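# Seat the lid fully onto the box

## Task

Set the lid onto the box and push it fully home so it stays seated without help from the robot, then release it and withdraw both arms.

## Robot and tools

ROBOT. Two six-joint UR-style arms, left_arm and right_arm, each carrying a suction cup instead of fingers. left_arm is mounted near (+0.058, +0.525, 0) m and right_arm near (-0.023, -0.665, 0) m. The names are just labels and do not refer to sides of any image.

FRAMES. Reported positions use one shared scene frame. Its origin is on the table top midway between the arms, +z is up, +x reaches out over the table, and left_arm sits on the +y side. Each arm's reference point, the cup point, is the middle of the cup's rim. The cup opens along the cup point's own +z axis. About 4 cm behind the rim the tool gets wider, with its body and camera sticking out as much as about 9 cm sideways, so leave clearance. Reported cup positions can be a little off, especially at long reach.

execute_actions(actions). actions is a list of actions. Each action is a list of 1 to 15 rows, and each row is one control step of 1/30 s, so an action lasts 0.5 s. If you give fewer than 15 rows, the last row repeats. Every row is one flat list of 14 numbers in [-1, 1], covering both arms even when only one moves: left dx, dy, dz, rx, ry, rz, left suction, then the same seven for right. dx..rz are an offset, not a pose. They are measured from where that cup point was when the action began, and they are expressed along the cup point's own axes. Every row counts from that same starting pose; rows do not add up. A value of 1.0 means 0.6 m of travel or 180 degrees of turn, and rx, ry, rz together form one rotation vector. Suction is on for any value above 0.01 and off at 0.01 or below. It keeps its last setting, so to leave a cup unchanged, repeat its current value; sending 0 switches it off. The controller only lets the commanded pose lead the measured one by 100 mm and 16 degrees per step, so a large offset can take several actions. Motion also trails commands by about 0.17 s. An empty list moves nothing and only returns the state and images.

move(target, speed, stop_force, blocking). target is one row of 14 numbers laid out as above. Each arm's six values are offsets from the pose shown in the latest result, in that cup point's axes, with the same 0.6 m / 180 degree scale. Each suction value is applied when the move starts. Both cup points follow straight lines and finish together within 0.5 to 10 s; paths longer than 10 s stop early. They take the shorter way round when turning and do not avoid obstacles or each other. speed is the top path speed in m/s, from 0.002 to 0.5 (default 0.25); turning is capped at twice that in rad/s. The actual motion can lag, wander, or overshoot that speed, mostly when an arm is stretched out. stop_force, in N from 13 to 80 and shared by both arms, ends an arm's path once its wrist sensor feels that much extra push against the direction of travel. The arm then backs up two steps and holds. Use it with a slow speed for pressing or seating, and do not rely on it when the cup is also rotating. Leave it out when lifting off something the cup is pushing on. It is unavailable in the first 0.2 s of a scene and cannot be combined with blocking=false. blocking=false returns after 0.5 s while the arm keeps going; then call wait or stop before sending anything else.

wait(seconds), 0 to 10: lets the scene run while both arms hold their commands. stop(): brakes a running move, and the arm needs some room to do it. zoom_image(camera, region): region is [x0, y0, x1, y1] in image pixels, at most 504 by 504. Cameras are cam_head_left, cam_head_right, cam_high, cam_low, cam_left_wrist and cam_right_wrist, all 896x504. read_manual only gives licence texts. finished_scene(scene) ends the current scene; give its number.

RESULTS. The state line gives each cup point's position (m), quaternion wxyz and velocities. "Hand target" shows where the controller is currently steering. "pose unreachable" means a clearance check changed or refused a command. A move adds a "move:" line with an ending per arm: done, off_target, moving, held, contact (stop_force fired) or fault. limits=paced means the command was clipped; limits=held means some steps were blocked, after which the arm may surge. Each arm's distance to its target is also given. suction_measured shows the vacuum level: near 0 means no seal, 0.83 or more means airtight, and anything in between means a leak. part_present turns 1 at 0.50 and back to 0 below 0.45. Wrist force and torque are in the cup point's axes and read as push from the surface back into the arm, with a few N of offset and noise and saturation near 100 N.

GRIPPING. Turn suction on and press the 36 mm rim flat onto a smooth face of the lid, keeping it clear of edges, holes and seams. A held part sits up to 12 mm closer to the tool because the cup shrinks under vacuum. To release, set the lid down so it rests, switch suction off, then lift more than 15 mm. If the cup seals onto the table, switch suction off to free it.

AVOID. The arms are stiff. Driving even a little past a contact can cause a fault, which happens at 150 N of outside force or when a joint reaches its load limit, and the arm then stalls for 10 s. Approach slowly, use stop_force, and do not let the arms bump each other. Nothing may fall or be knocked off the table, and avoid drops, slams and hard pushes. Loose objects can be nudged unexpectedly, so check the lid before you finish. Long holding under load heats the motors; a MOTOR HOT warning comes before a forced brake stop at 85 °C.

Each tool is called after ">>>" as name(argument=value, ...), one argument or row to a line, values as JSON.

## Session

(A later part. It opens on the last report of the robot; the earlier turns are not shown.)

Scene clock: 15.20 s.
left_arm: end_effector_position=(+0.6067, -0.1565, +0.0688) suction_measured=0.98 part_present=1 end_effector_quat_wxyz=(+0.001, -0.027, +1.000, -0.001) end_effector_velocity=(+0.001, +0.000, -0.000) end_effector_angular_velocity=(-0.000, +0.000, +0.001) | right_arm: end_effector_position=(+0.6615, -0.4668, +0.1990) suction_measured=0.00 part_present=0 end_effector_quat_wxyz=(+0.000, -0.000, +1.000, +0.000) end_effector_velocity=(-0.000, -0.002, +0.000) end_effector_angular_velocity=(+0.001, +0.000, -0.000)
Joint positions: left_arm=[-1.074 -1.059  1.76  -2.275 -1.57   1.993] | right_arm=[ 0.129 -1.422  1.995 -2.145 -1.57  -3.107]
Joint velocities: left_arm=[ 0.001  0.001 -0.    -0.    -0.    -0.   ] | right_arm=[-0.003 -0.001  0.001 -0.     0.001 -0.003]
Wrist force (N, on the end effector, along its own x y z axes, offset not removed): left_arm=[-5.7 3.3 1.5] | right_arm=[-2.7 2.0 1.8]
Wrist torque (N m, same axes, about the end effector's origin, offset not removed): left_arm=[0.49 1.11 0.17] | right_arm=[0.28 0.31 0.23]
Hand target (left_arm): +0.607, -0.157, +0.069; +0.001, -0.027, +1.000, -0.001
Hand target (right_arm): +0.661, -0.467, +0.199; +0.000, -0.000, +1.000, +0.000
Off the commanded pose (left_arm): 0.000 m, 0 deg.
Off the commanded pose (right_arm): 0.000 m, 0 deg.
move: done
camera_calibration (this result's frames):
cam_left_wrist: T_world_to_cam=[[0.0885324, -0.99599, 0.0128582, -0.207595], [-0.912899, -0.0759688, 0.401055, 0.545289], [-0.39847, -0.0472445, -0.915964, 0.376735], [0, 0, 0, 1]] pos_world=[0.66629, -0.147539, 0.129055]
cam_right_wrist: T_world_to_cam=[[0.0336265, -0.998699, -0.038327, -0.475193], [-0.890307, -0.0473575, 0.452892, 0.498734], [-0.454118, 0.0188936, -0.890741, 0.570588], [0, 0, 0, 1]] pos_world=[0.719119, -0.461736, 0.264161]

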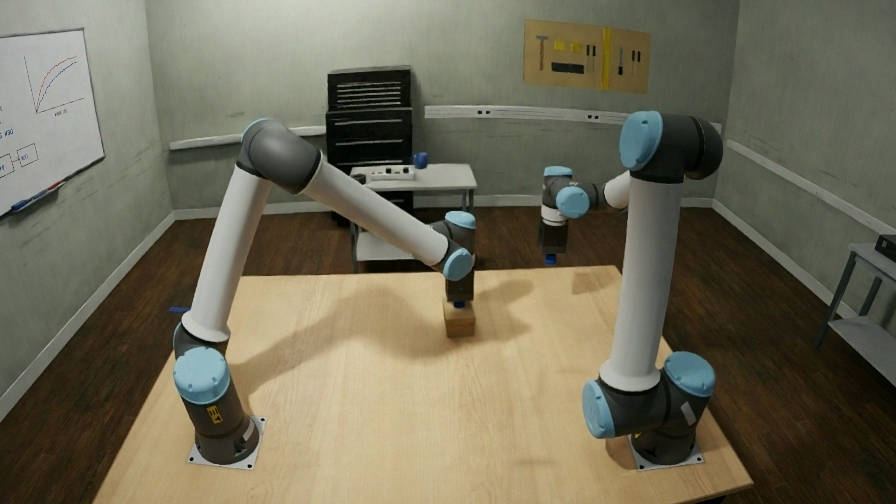

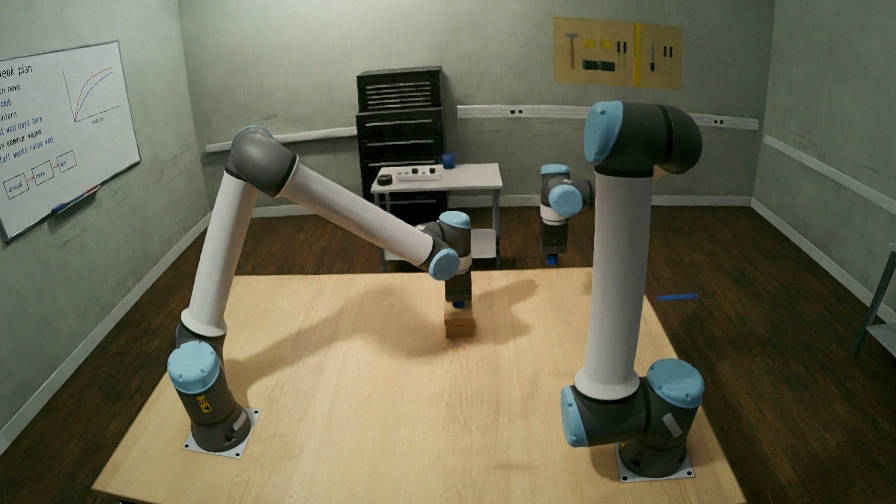

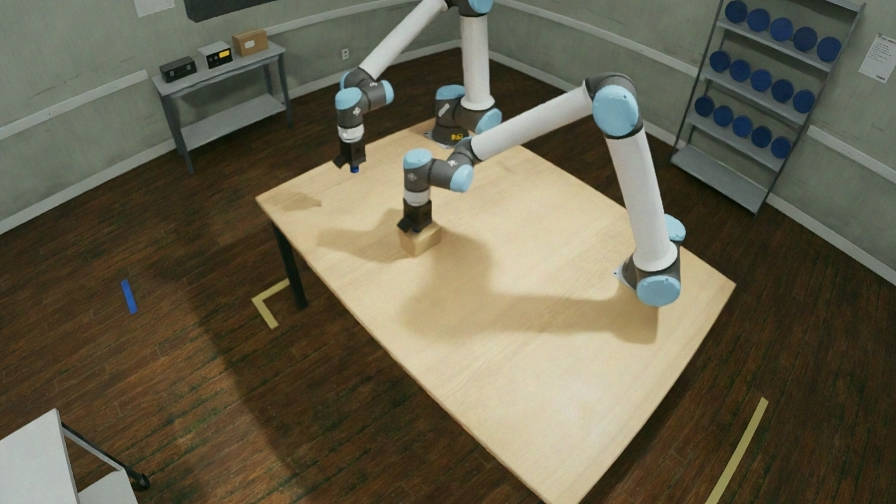

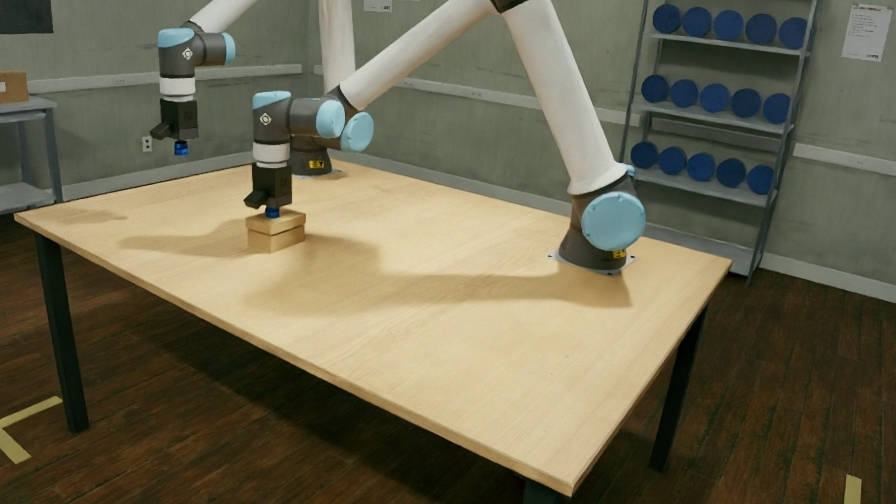

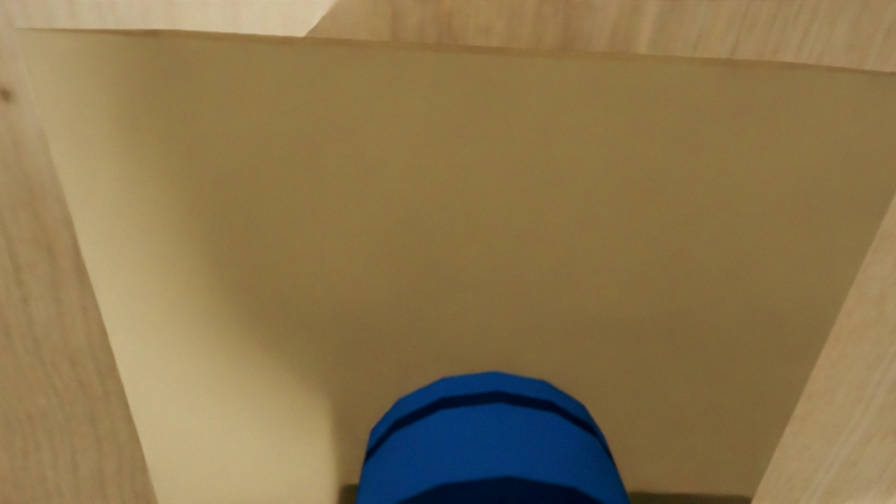

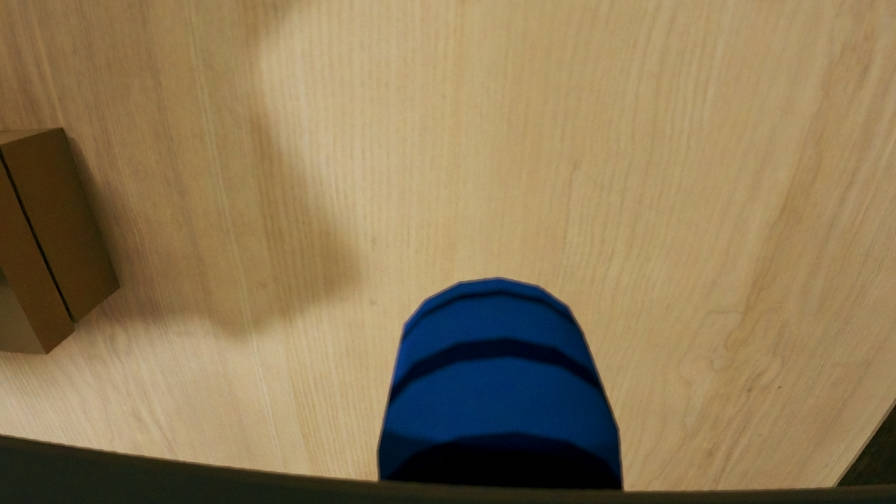

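Looks centred.

>>> move(
  target=[0,-0.001,0.06,0,0,0,1,0,0,0,0,0,0,0],
  speed=0.008,
  stop_force=18,
)

Scene clock: 19.47 s.
left_arm: end_effector_position=(+0.6068, -0.1571, +0.0396) suction_measured=0.98 part_present=1 end_effector_quat_wxyz=(+0.001, -0.027, +1.000, -0.001) end_effector_velocity=(-0.001, +0.001, +0.001) end_effector_angular_velocity=(+0.003, +0.001, -0.001) | right_arm: end_effector_position=(+0.6615, -0.4668, +0.1990) suction_measured=0.00 part_present=0 end_effector_quat_wxyz=(+0.000, -0.000, +1.000, +0.000) end_effector_velocity=(-0.000, +0.000, +0.001) end_effector_angular_velocity=(-0.000, -0.001, -0.000)
Joint positions: left_arm=[-1.074 -1.026  1.772 -2.32  -1.57   1.992] | right_arm=[ 0.129 -1.422  1.995 -2.145 -1.57  -3.107]
Joint velocities: left_arm=[-0.001 -0.002 -0.     0.005  0.     0.   ] | right_arm=[ 0.001 -0.001 -0.     0.    -0.     0.001]
Wrist force (N, on the end effector, along its own x y z axes, offset not removed): left_arm=[-1.9 6.1 -28.7] | right_arm=[-1.3 3.6 0.4]
Wrist torque (N m, same axes, about the end effector's origin, offset not removed): left_arm=[0.59 0.60 0.27] | right_arm=[0.56 0.10 0.26]
Hand target (left_arm): +0.607, -0.157, +0.040; +0.001, -0.027, +1.000, -0.001
Hand target (right_arm): +0.661, -0.467, +0.199; +0.000, -0.000, +1.000, +0.000
Off the commanded pose (left_arm): 0.007 m, 0 deg.
Off the commanded pose (right_arm): 0.000 m, 0 deg.
move: contact (left_arm)
camera_calibration (this result's frames):
cam_left_wrist: T_world_to_cam=[[0.088542, -0.995987, 0.0130736, -0.207839], [-0.91294, -0.075896, 0.400974, 0.557102], [-0.398372, -0.0474385, -0.915996, 0.349853], [0, 0, 0, 1]] pos_world=[0.666375, -0.148127, 0.0997977]
cam_right_wrist: T_world_to_cam=[[0.0336281, -0.998699, -0.0383287, -0.475203], [-0.890315, -0.0473593, 0.452875, 0.498745], [-0.454101, 0.0188953, -0.89075, 0.570584], [0, 0, 0, 1]] pos_world=[0.719123, -0.461746, 0.264164]

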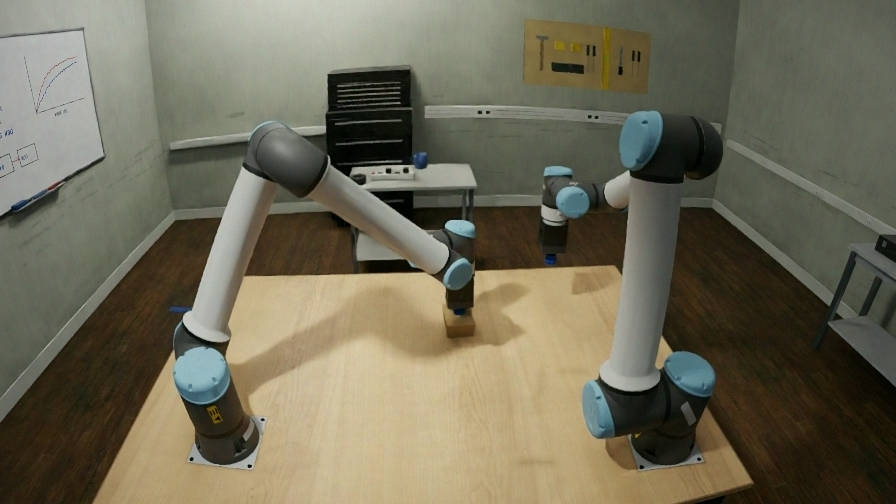

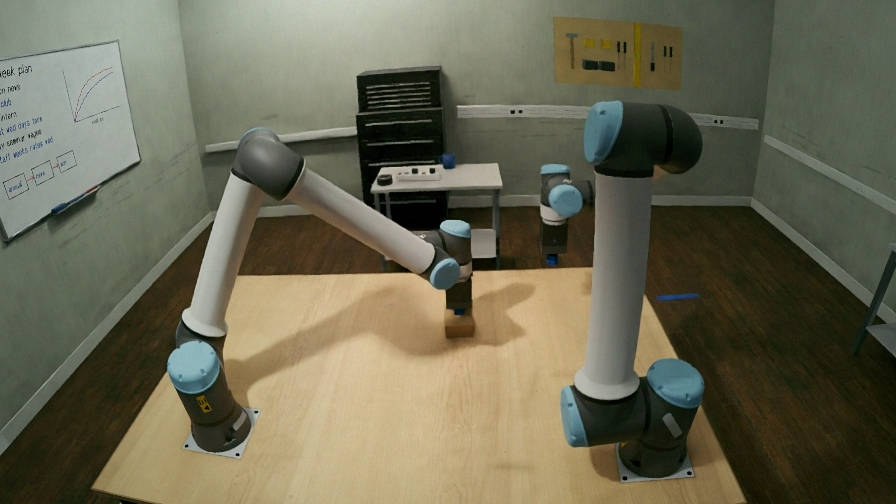

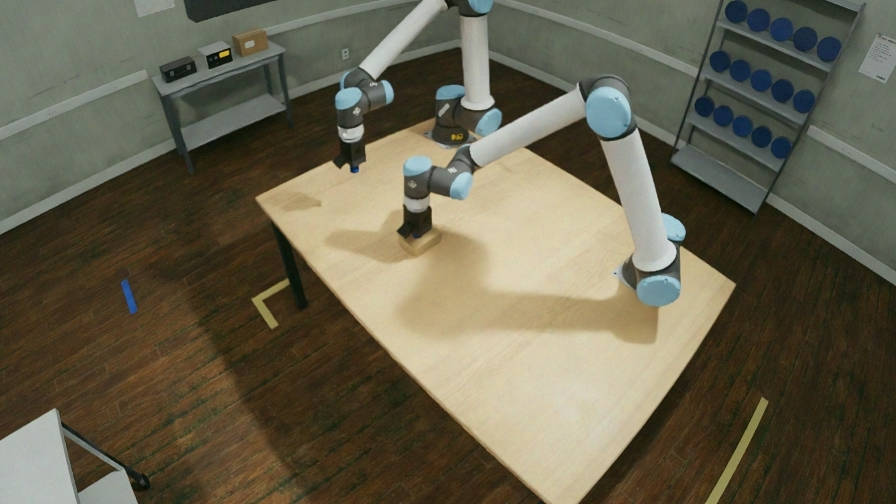

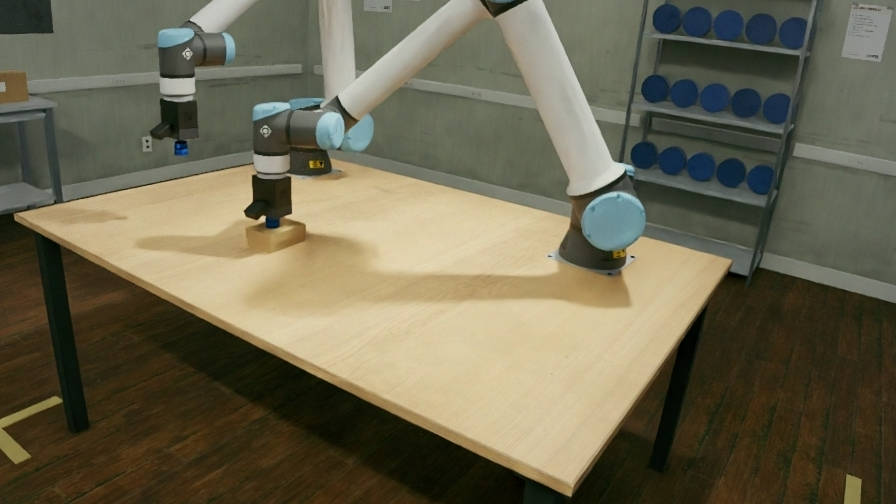

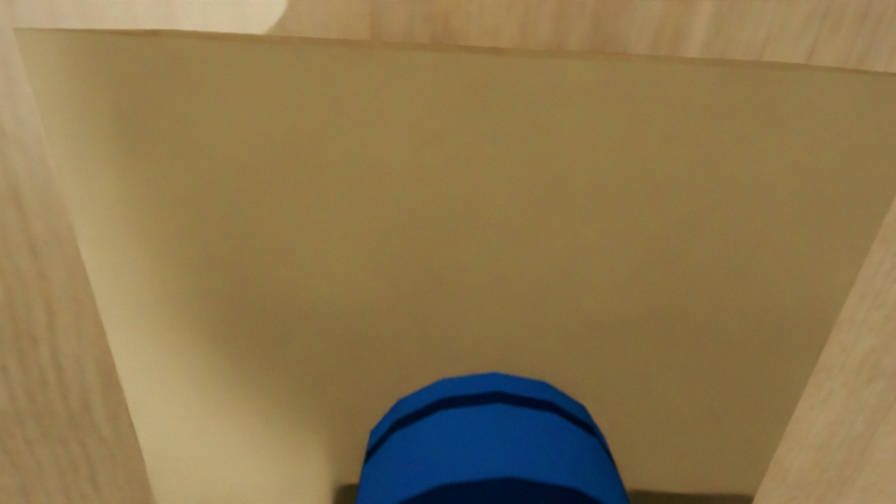

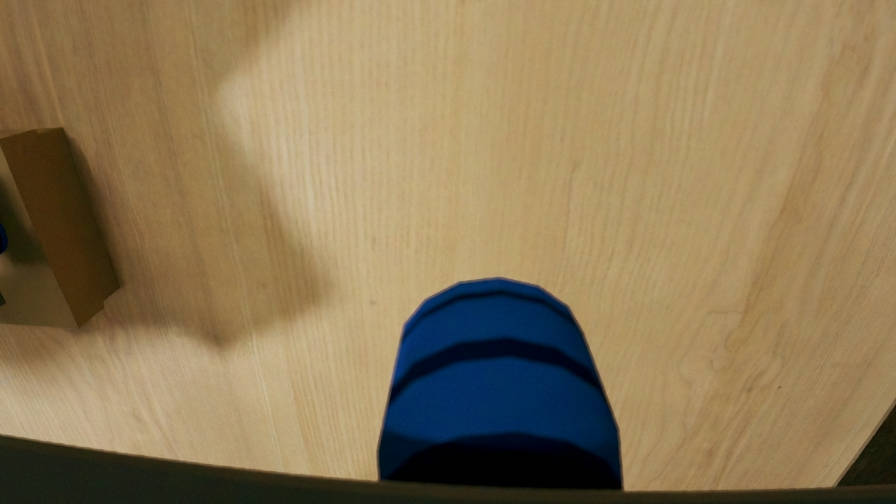

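>>> execute_actions(
  actions=[
    [[0,0,0,0,0,0,0,0,0,0,0,0,0,0]],
  ],
)

>>> move(
  target=[0,0.1,-0.25,0,0,0,0,0,0,0,0,0,0,0],
)

>>> zoom_image(
  camera="cam_low",
  region=[230,190,330,265],
)

Scene clock: 20.13 s.
left_arm: end_effector_position=(+0.6068, -0.1571, +0.0397) suction_measured=0.01 part_present=0 end_effector_quat_wxyz=(+0.001, -0.027, +1.000, -0.001) end_effector_velocity=(-0.000, -0.000, -0.001) end_effector_angular_velocity=(-0.000, +0.000, -0.000) | right_arm: end_effector_position=(+0.6615, -0.4668, +0.1990) suction_measured=0.00 part_present=0 end_effector_quat_wxyz=(+0.000, -0.000, +1.000, +0.000) end_effector_velocity=(+0.000, +0.000, -0.001) end_effector_angular_velocity=(+0.000, +0.001, +0.000)
Joint positions: left_arm=[-1.074 -1.026  1.772 -2.32  -1.57   1.992] | right_arm=[ 0.129 -1.422  1.995 -2.145 -1.57  -3.107]
Joint velocities: left_arm=[-0.     0.001 -0.    -0.001 -0.     0.   ] | right_arm=[-0.     0.001  0.     0.     0.    -0.   ]
Wrist force (N, on the end effector, along its own x y z axes, offset not removed): left_arm=[0.8 14.0 -42.5] | right_arm=[-3.3 1.7 -0.7]
Wrist torque (N m, same axes, about the end effector's origin, offset not removed): left_arm=[0.76 0.68 0.15] | right_arm=[0.24 0.35 0.33]
Hand target (left_arm): +0.607, -0.157, +0.040; +0.001, -0.027, +1.000, -0.001
Hand target (right_arm): +0.661, -0.467, +0.199; +0.000, -0.000, +1.000, +0.000
Off the commanded pose (left_arm): 0.000 m, 0 deg.
Off the commanded pose (right_arm): 0.000 m, 0 deg.
camera_calibration (this result's frames):
cam_left_wrist: T_world_to_cam=[[0.0885377, -0.995986, 0.0131271, -0.207844], [-0.912951, -0.0758718, 0.400953, 0.557081], [-0.398348, -0.0474839, -0.916004, 0.349902], [0, 0, 0, 1]] pos_world=[0.666372, -0.148129, 0.0998764]
cam_right_wrist: T_world_to_cam=[[0.0336274, -0.998699, -0.0383274, -0.475195], [-0.890316, -0.0473581, 0.452874, 0.498747], [-0.4541, 0.0188945, -0.89075, 0.570583], [0, 0, 0, 1]] pos_world=[0.719124, -0.461738, 0.264164]

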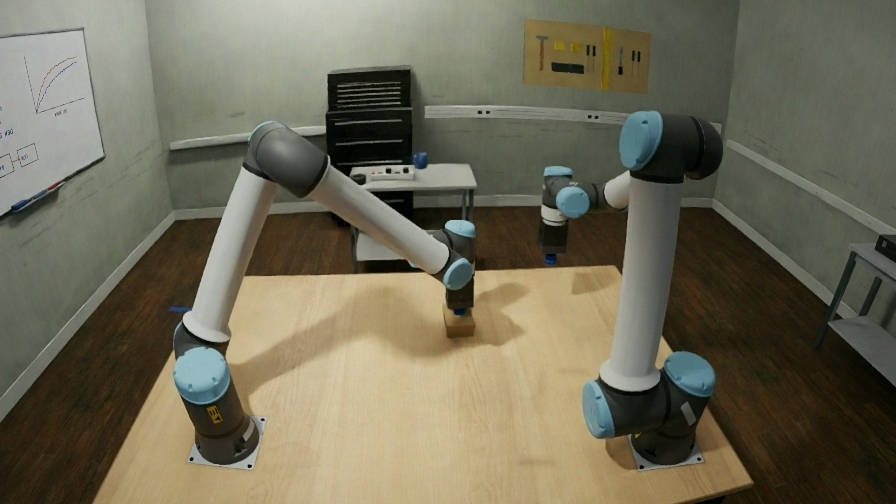

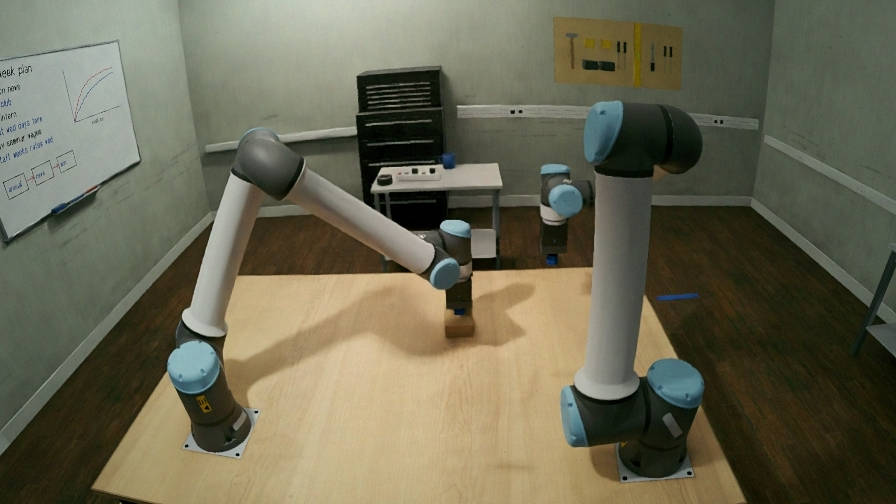

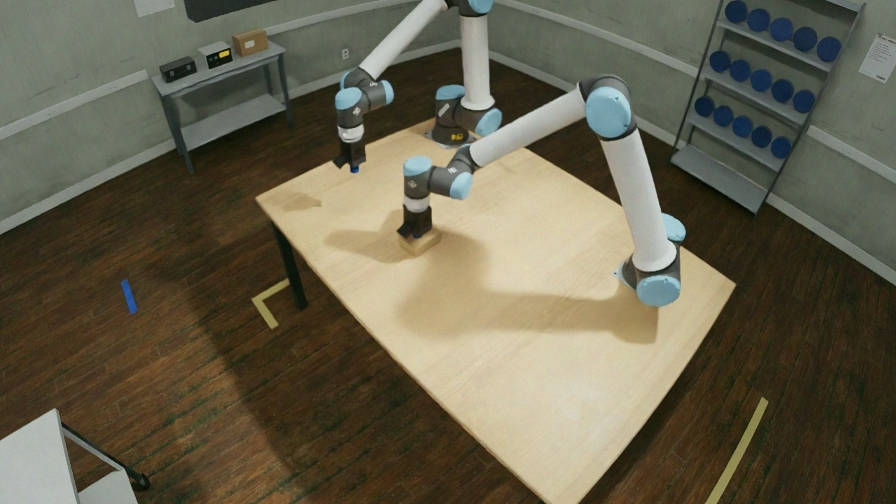

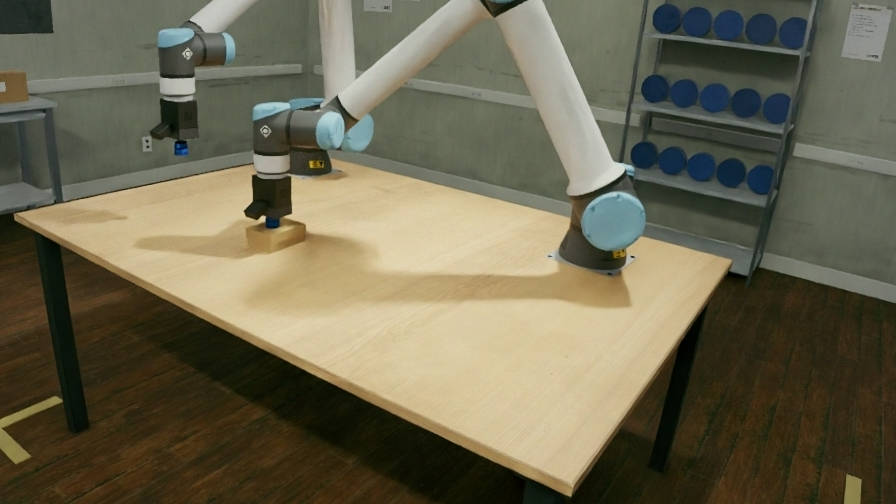

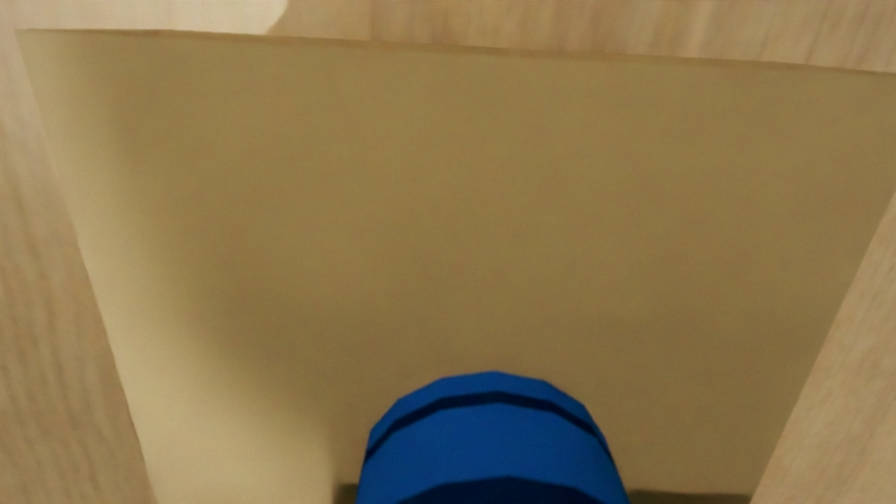

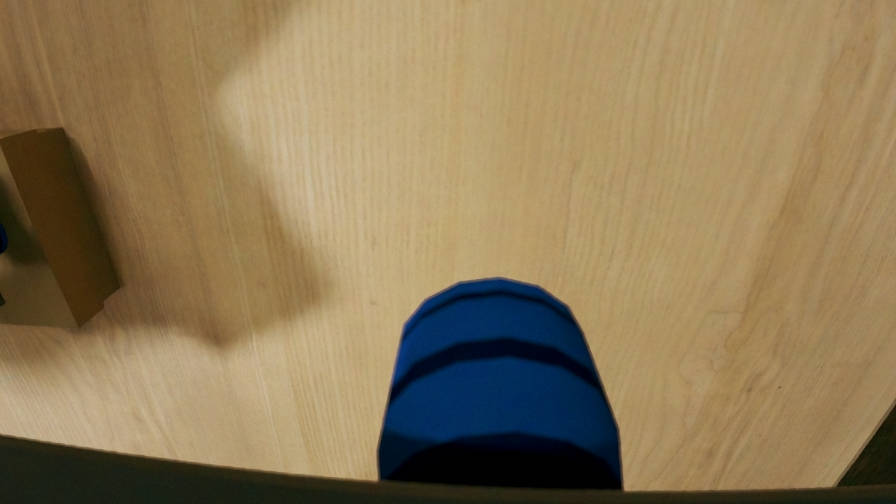

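Scene clock: 21.43 s.
left_arm: end_effector_position=(+0.6034, -0.0970, +0.1893) suction_measured=0.01 part_present=0 end_effector_quat_wxyz=(+0.001, -0.027, +1.000, -0.001) end_effector_velocity=(-0.000, +0.001, +0.003) end_effector_angular_velocity=(-0.000, -0.000, -0.000) | right_arm: end_effector_position=(+0.6615, -0.4668, +0.1990) suction_measured=0.00 part_present=0 end_effector_quat_wxyz=(+0.000, -0.000, +1.000, +0.000) end_effector_velocity=(-0.000, +0.000, +0.001) end_effector_angular_velocity=(-0.000, -0.001, -0.001)
Joint positions: left_arm=[-1.044 -1.242  1.783 -2.114 -1.57   2.023] | right_arm=[ 0.129 -1.422  1.995 -2.145 -1.57  -3.107]
Joint velocities: left_arm=[ 0.    -0.004 -0.001  0.004  0.     0.   ] | right_arm=[ 0.    -0.001 -0.     0.    -0.     0.002]
Wrist force (N, on the end effector, along its own x y z axes, offset not removed): left_arm=[-0.8 3.5 -0.3] | right_arm=[-3.5 1.3 -0.6]
Wrist torque (N m, same axes, about the end effector's origin, offset not removed): left_arm=[0.33 0.21 0.10] | right_arm=[0.22 0.41 0.29]
Hand target (left_arm): +0.603, -0.097, +0.190; +0.001, -0.027, +1.000, -0.001
Hand target (right_arm): +0.661, -0.467, +0.199; +0.000, -0.000, +1.000, +0.000
Off the commanded pose (left_arm): 0.000 m, 0 deg.
Off the commanded pose (right_arm): 0.000 m, 0 deg.
move: done
camera_calibration (this result's frames):
cam_left_wrist: T_world_to_cam=[[0.088533, -0.995987, 0.0130729, -0.149658], [-0.912996, -0.0758946, 0.400846, 0.498645], [-0.398246, -0.0474236, -0.916052, 0.488421], [0, 0, 0, 1]] pos_world=[0.663022, -0.0880507, 0.249495]
cam_right_wrist: T_world_to_cam=[[0.0336277, -0.998699, -0.0383274, -0.475195], [-0.890316, -0.0473583, 0.452874, 0.498747], [-0.4541, 0.0188943, -0.89075, 0.570583], [0, 0, 0, 1]] pos_world=[0.719124, -0.461738, 0.264164]

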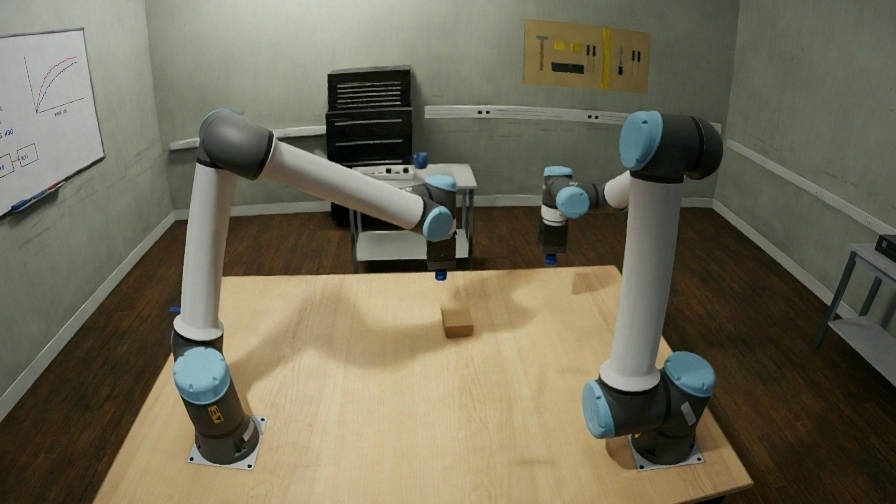

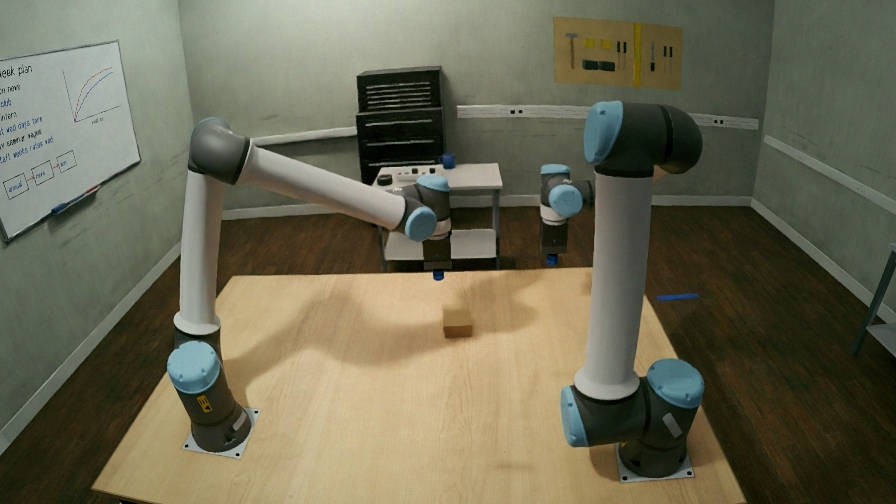

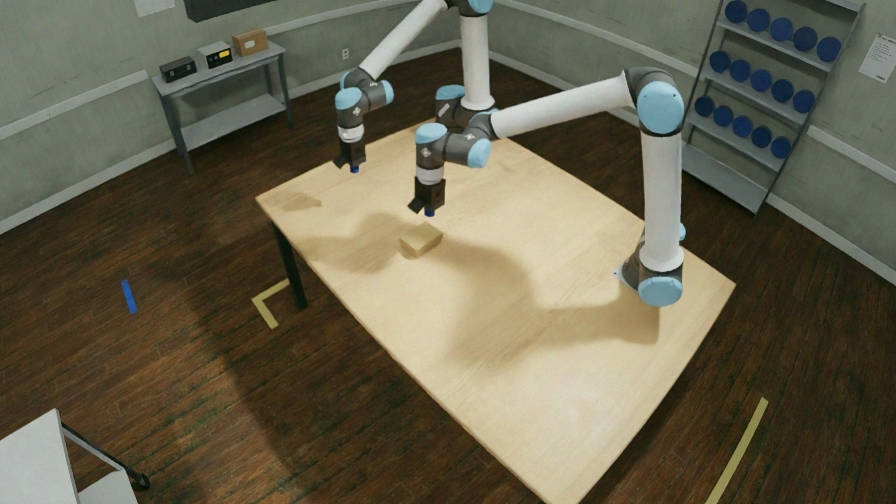

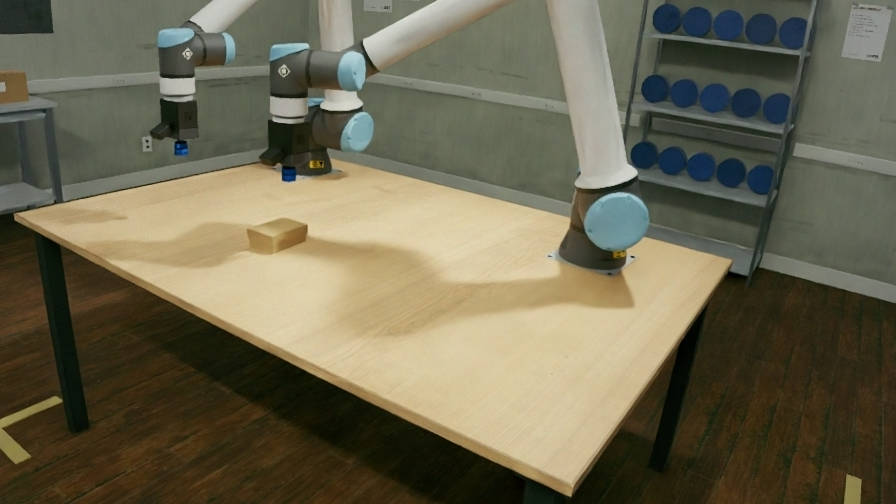

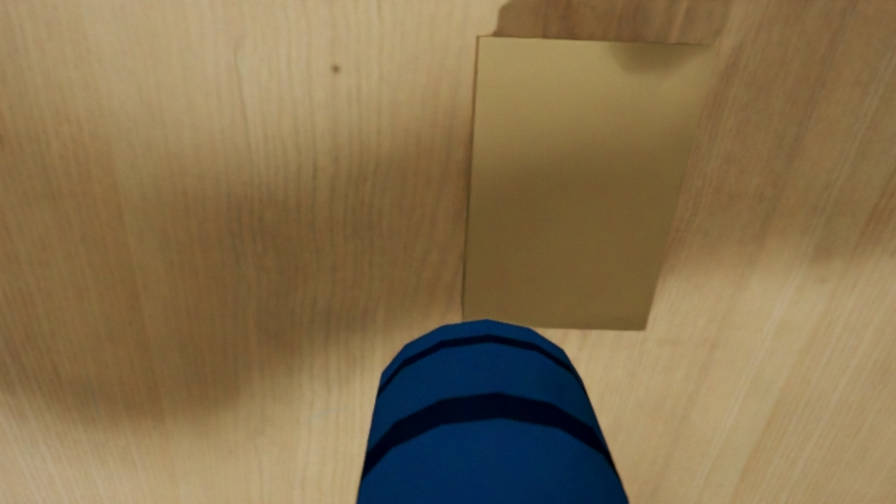

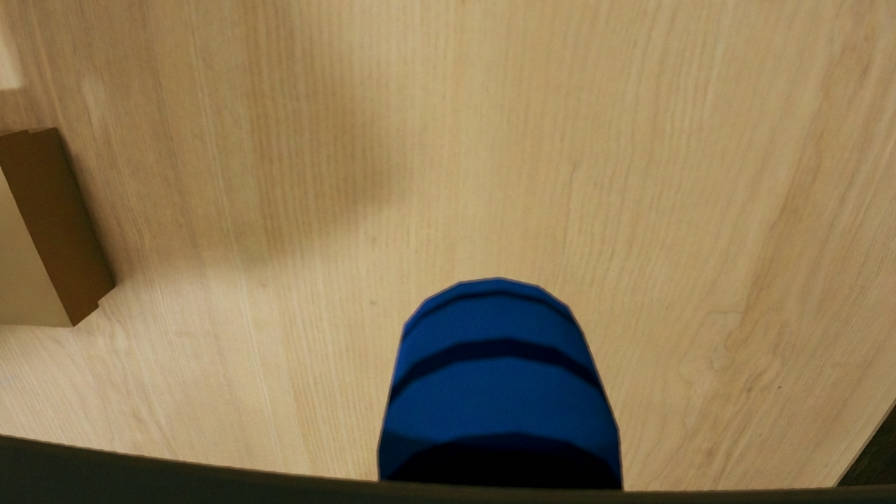

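Region (230, 190, 330, 265) of cam_low's 896x504 image, scaled by 5.040, with more detail than that image has; it fills the top 378 rows of this view, and the rest is white.

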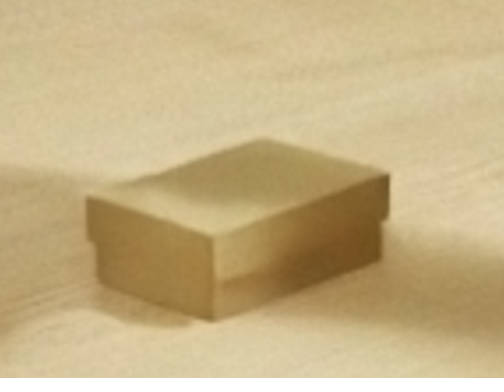

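>>> finished_scene(
  scene=1,
)

The scene is finished: the task was done.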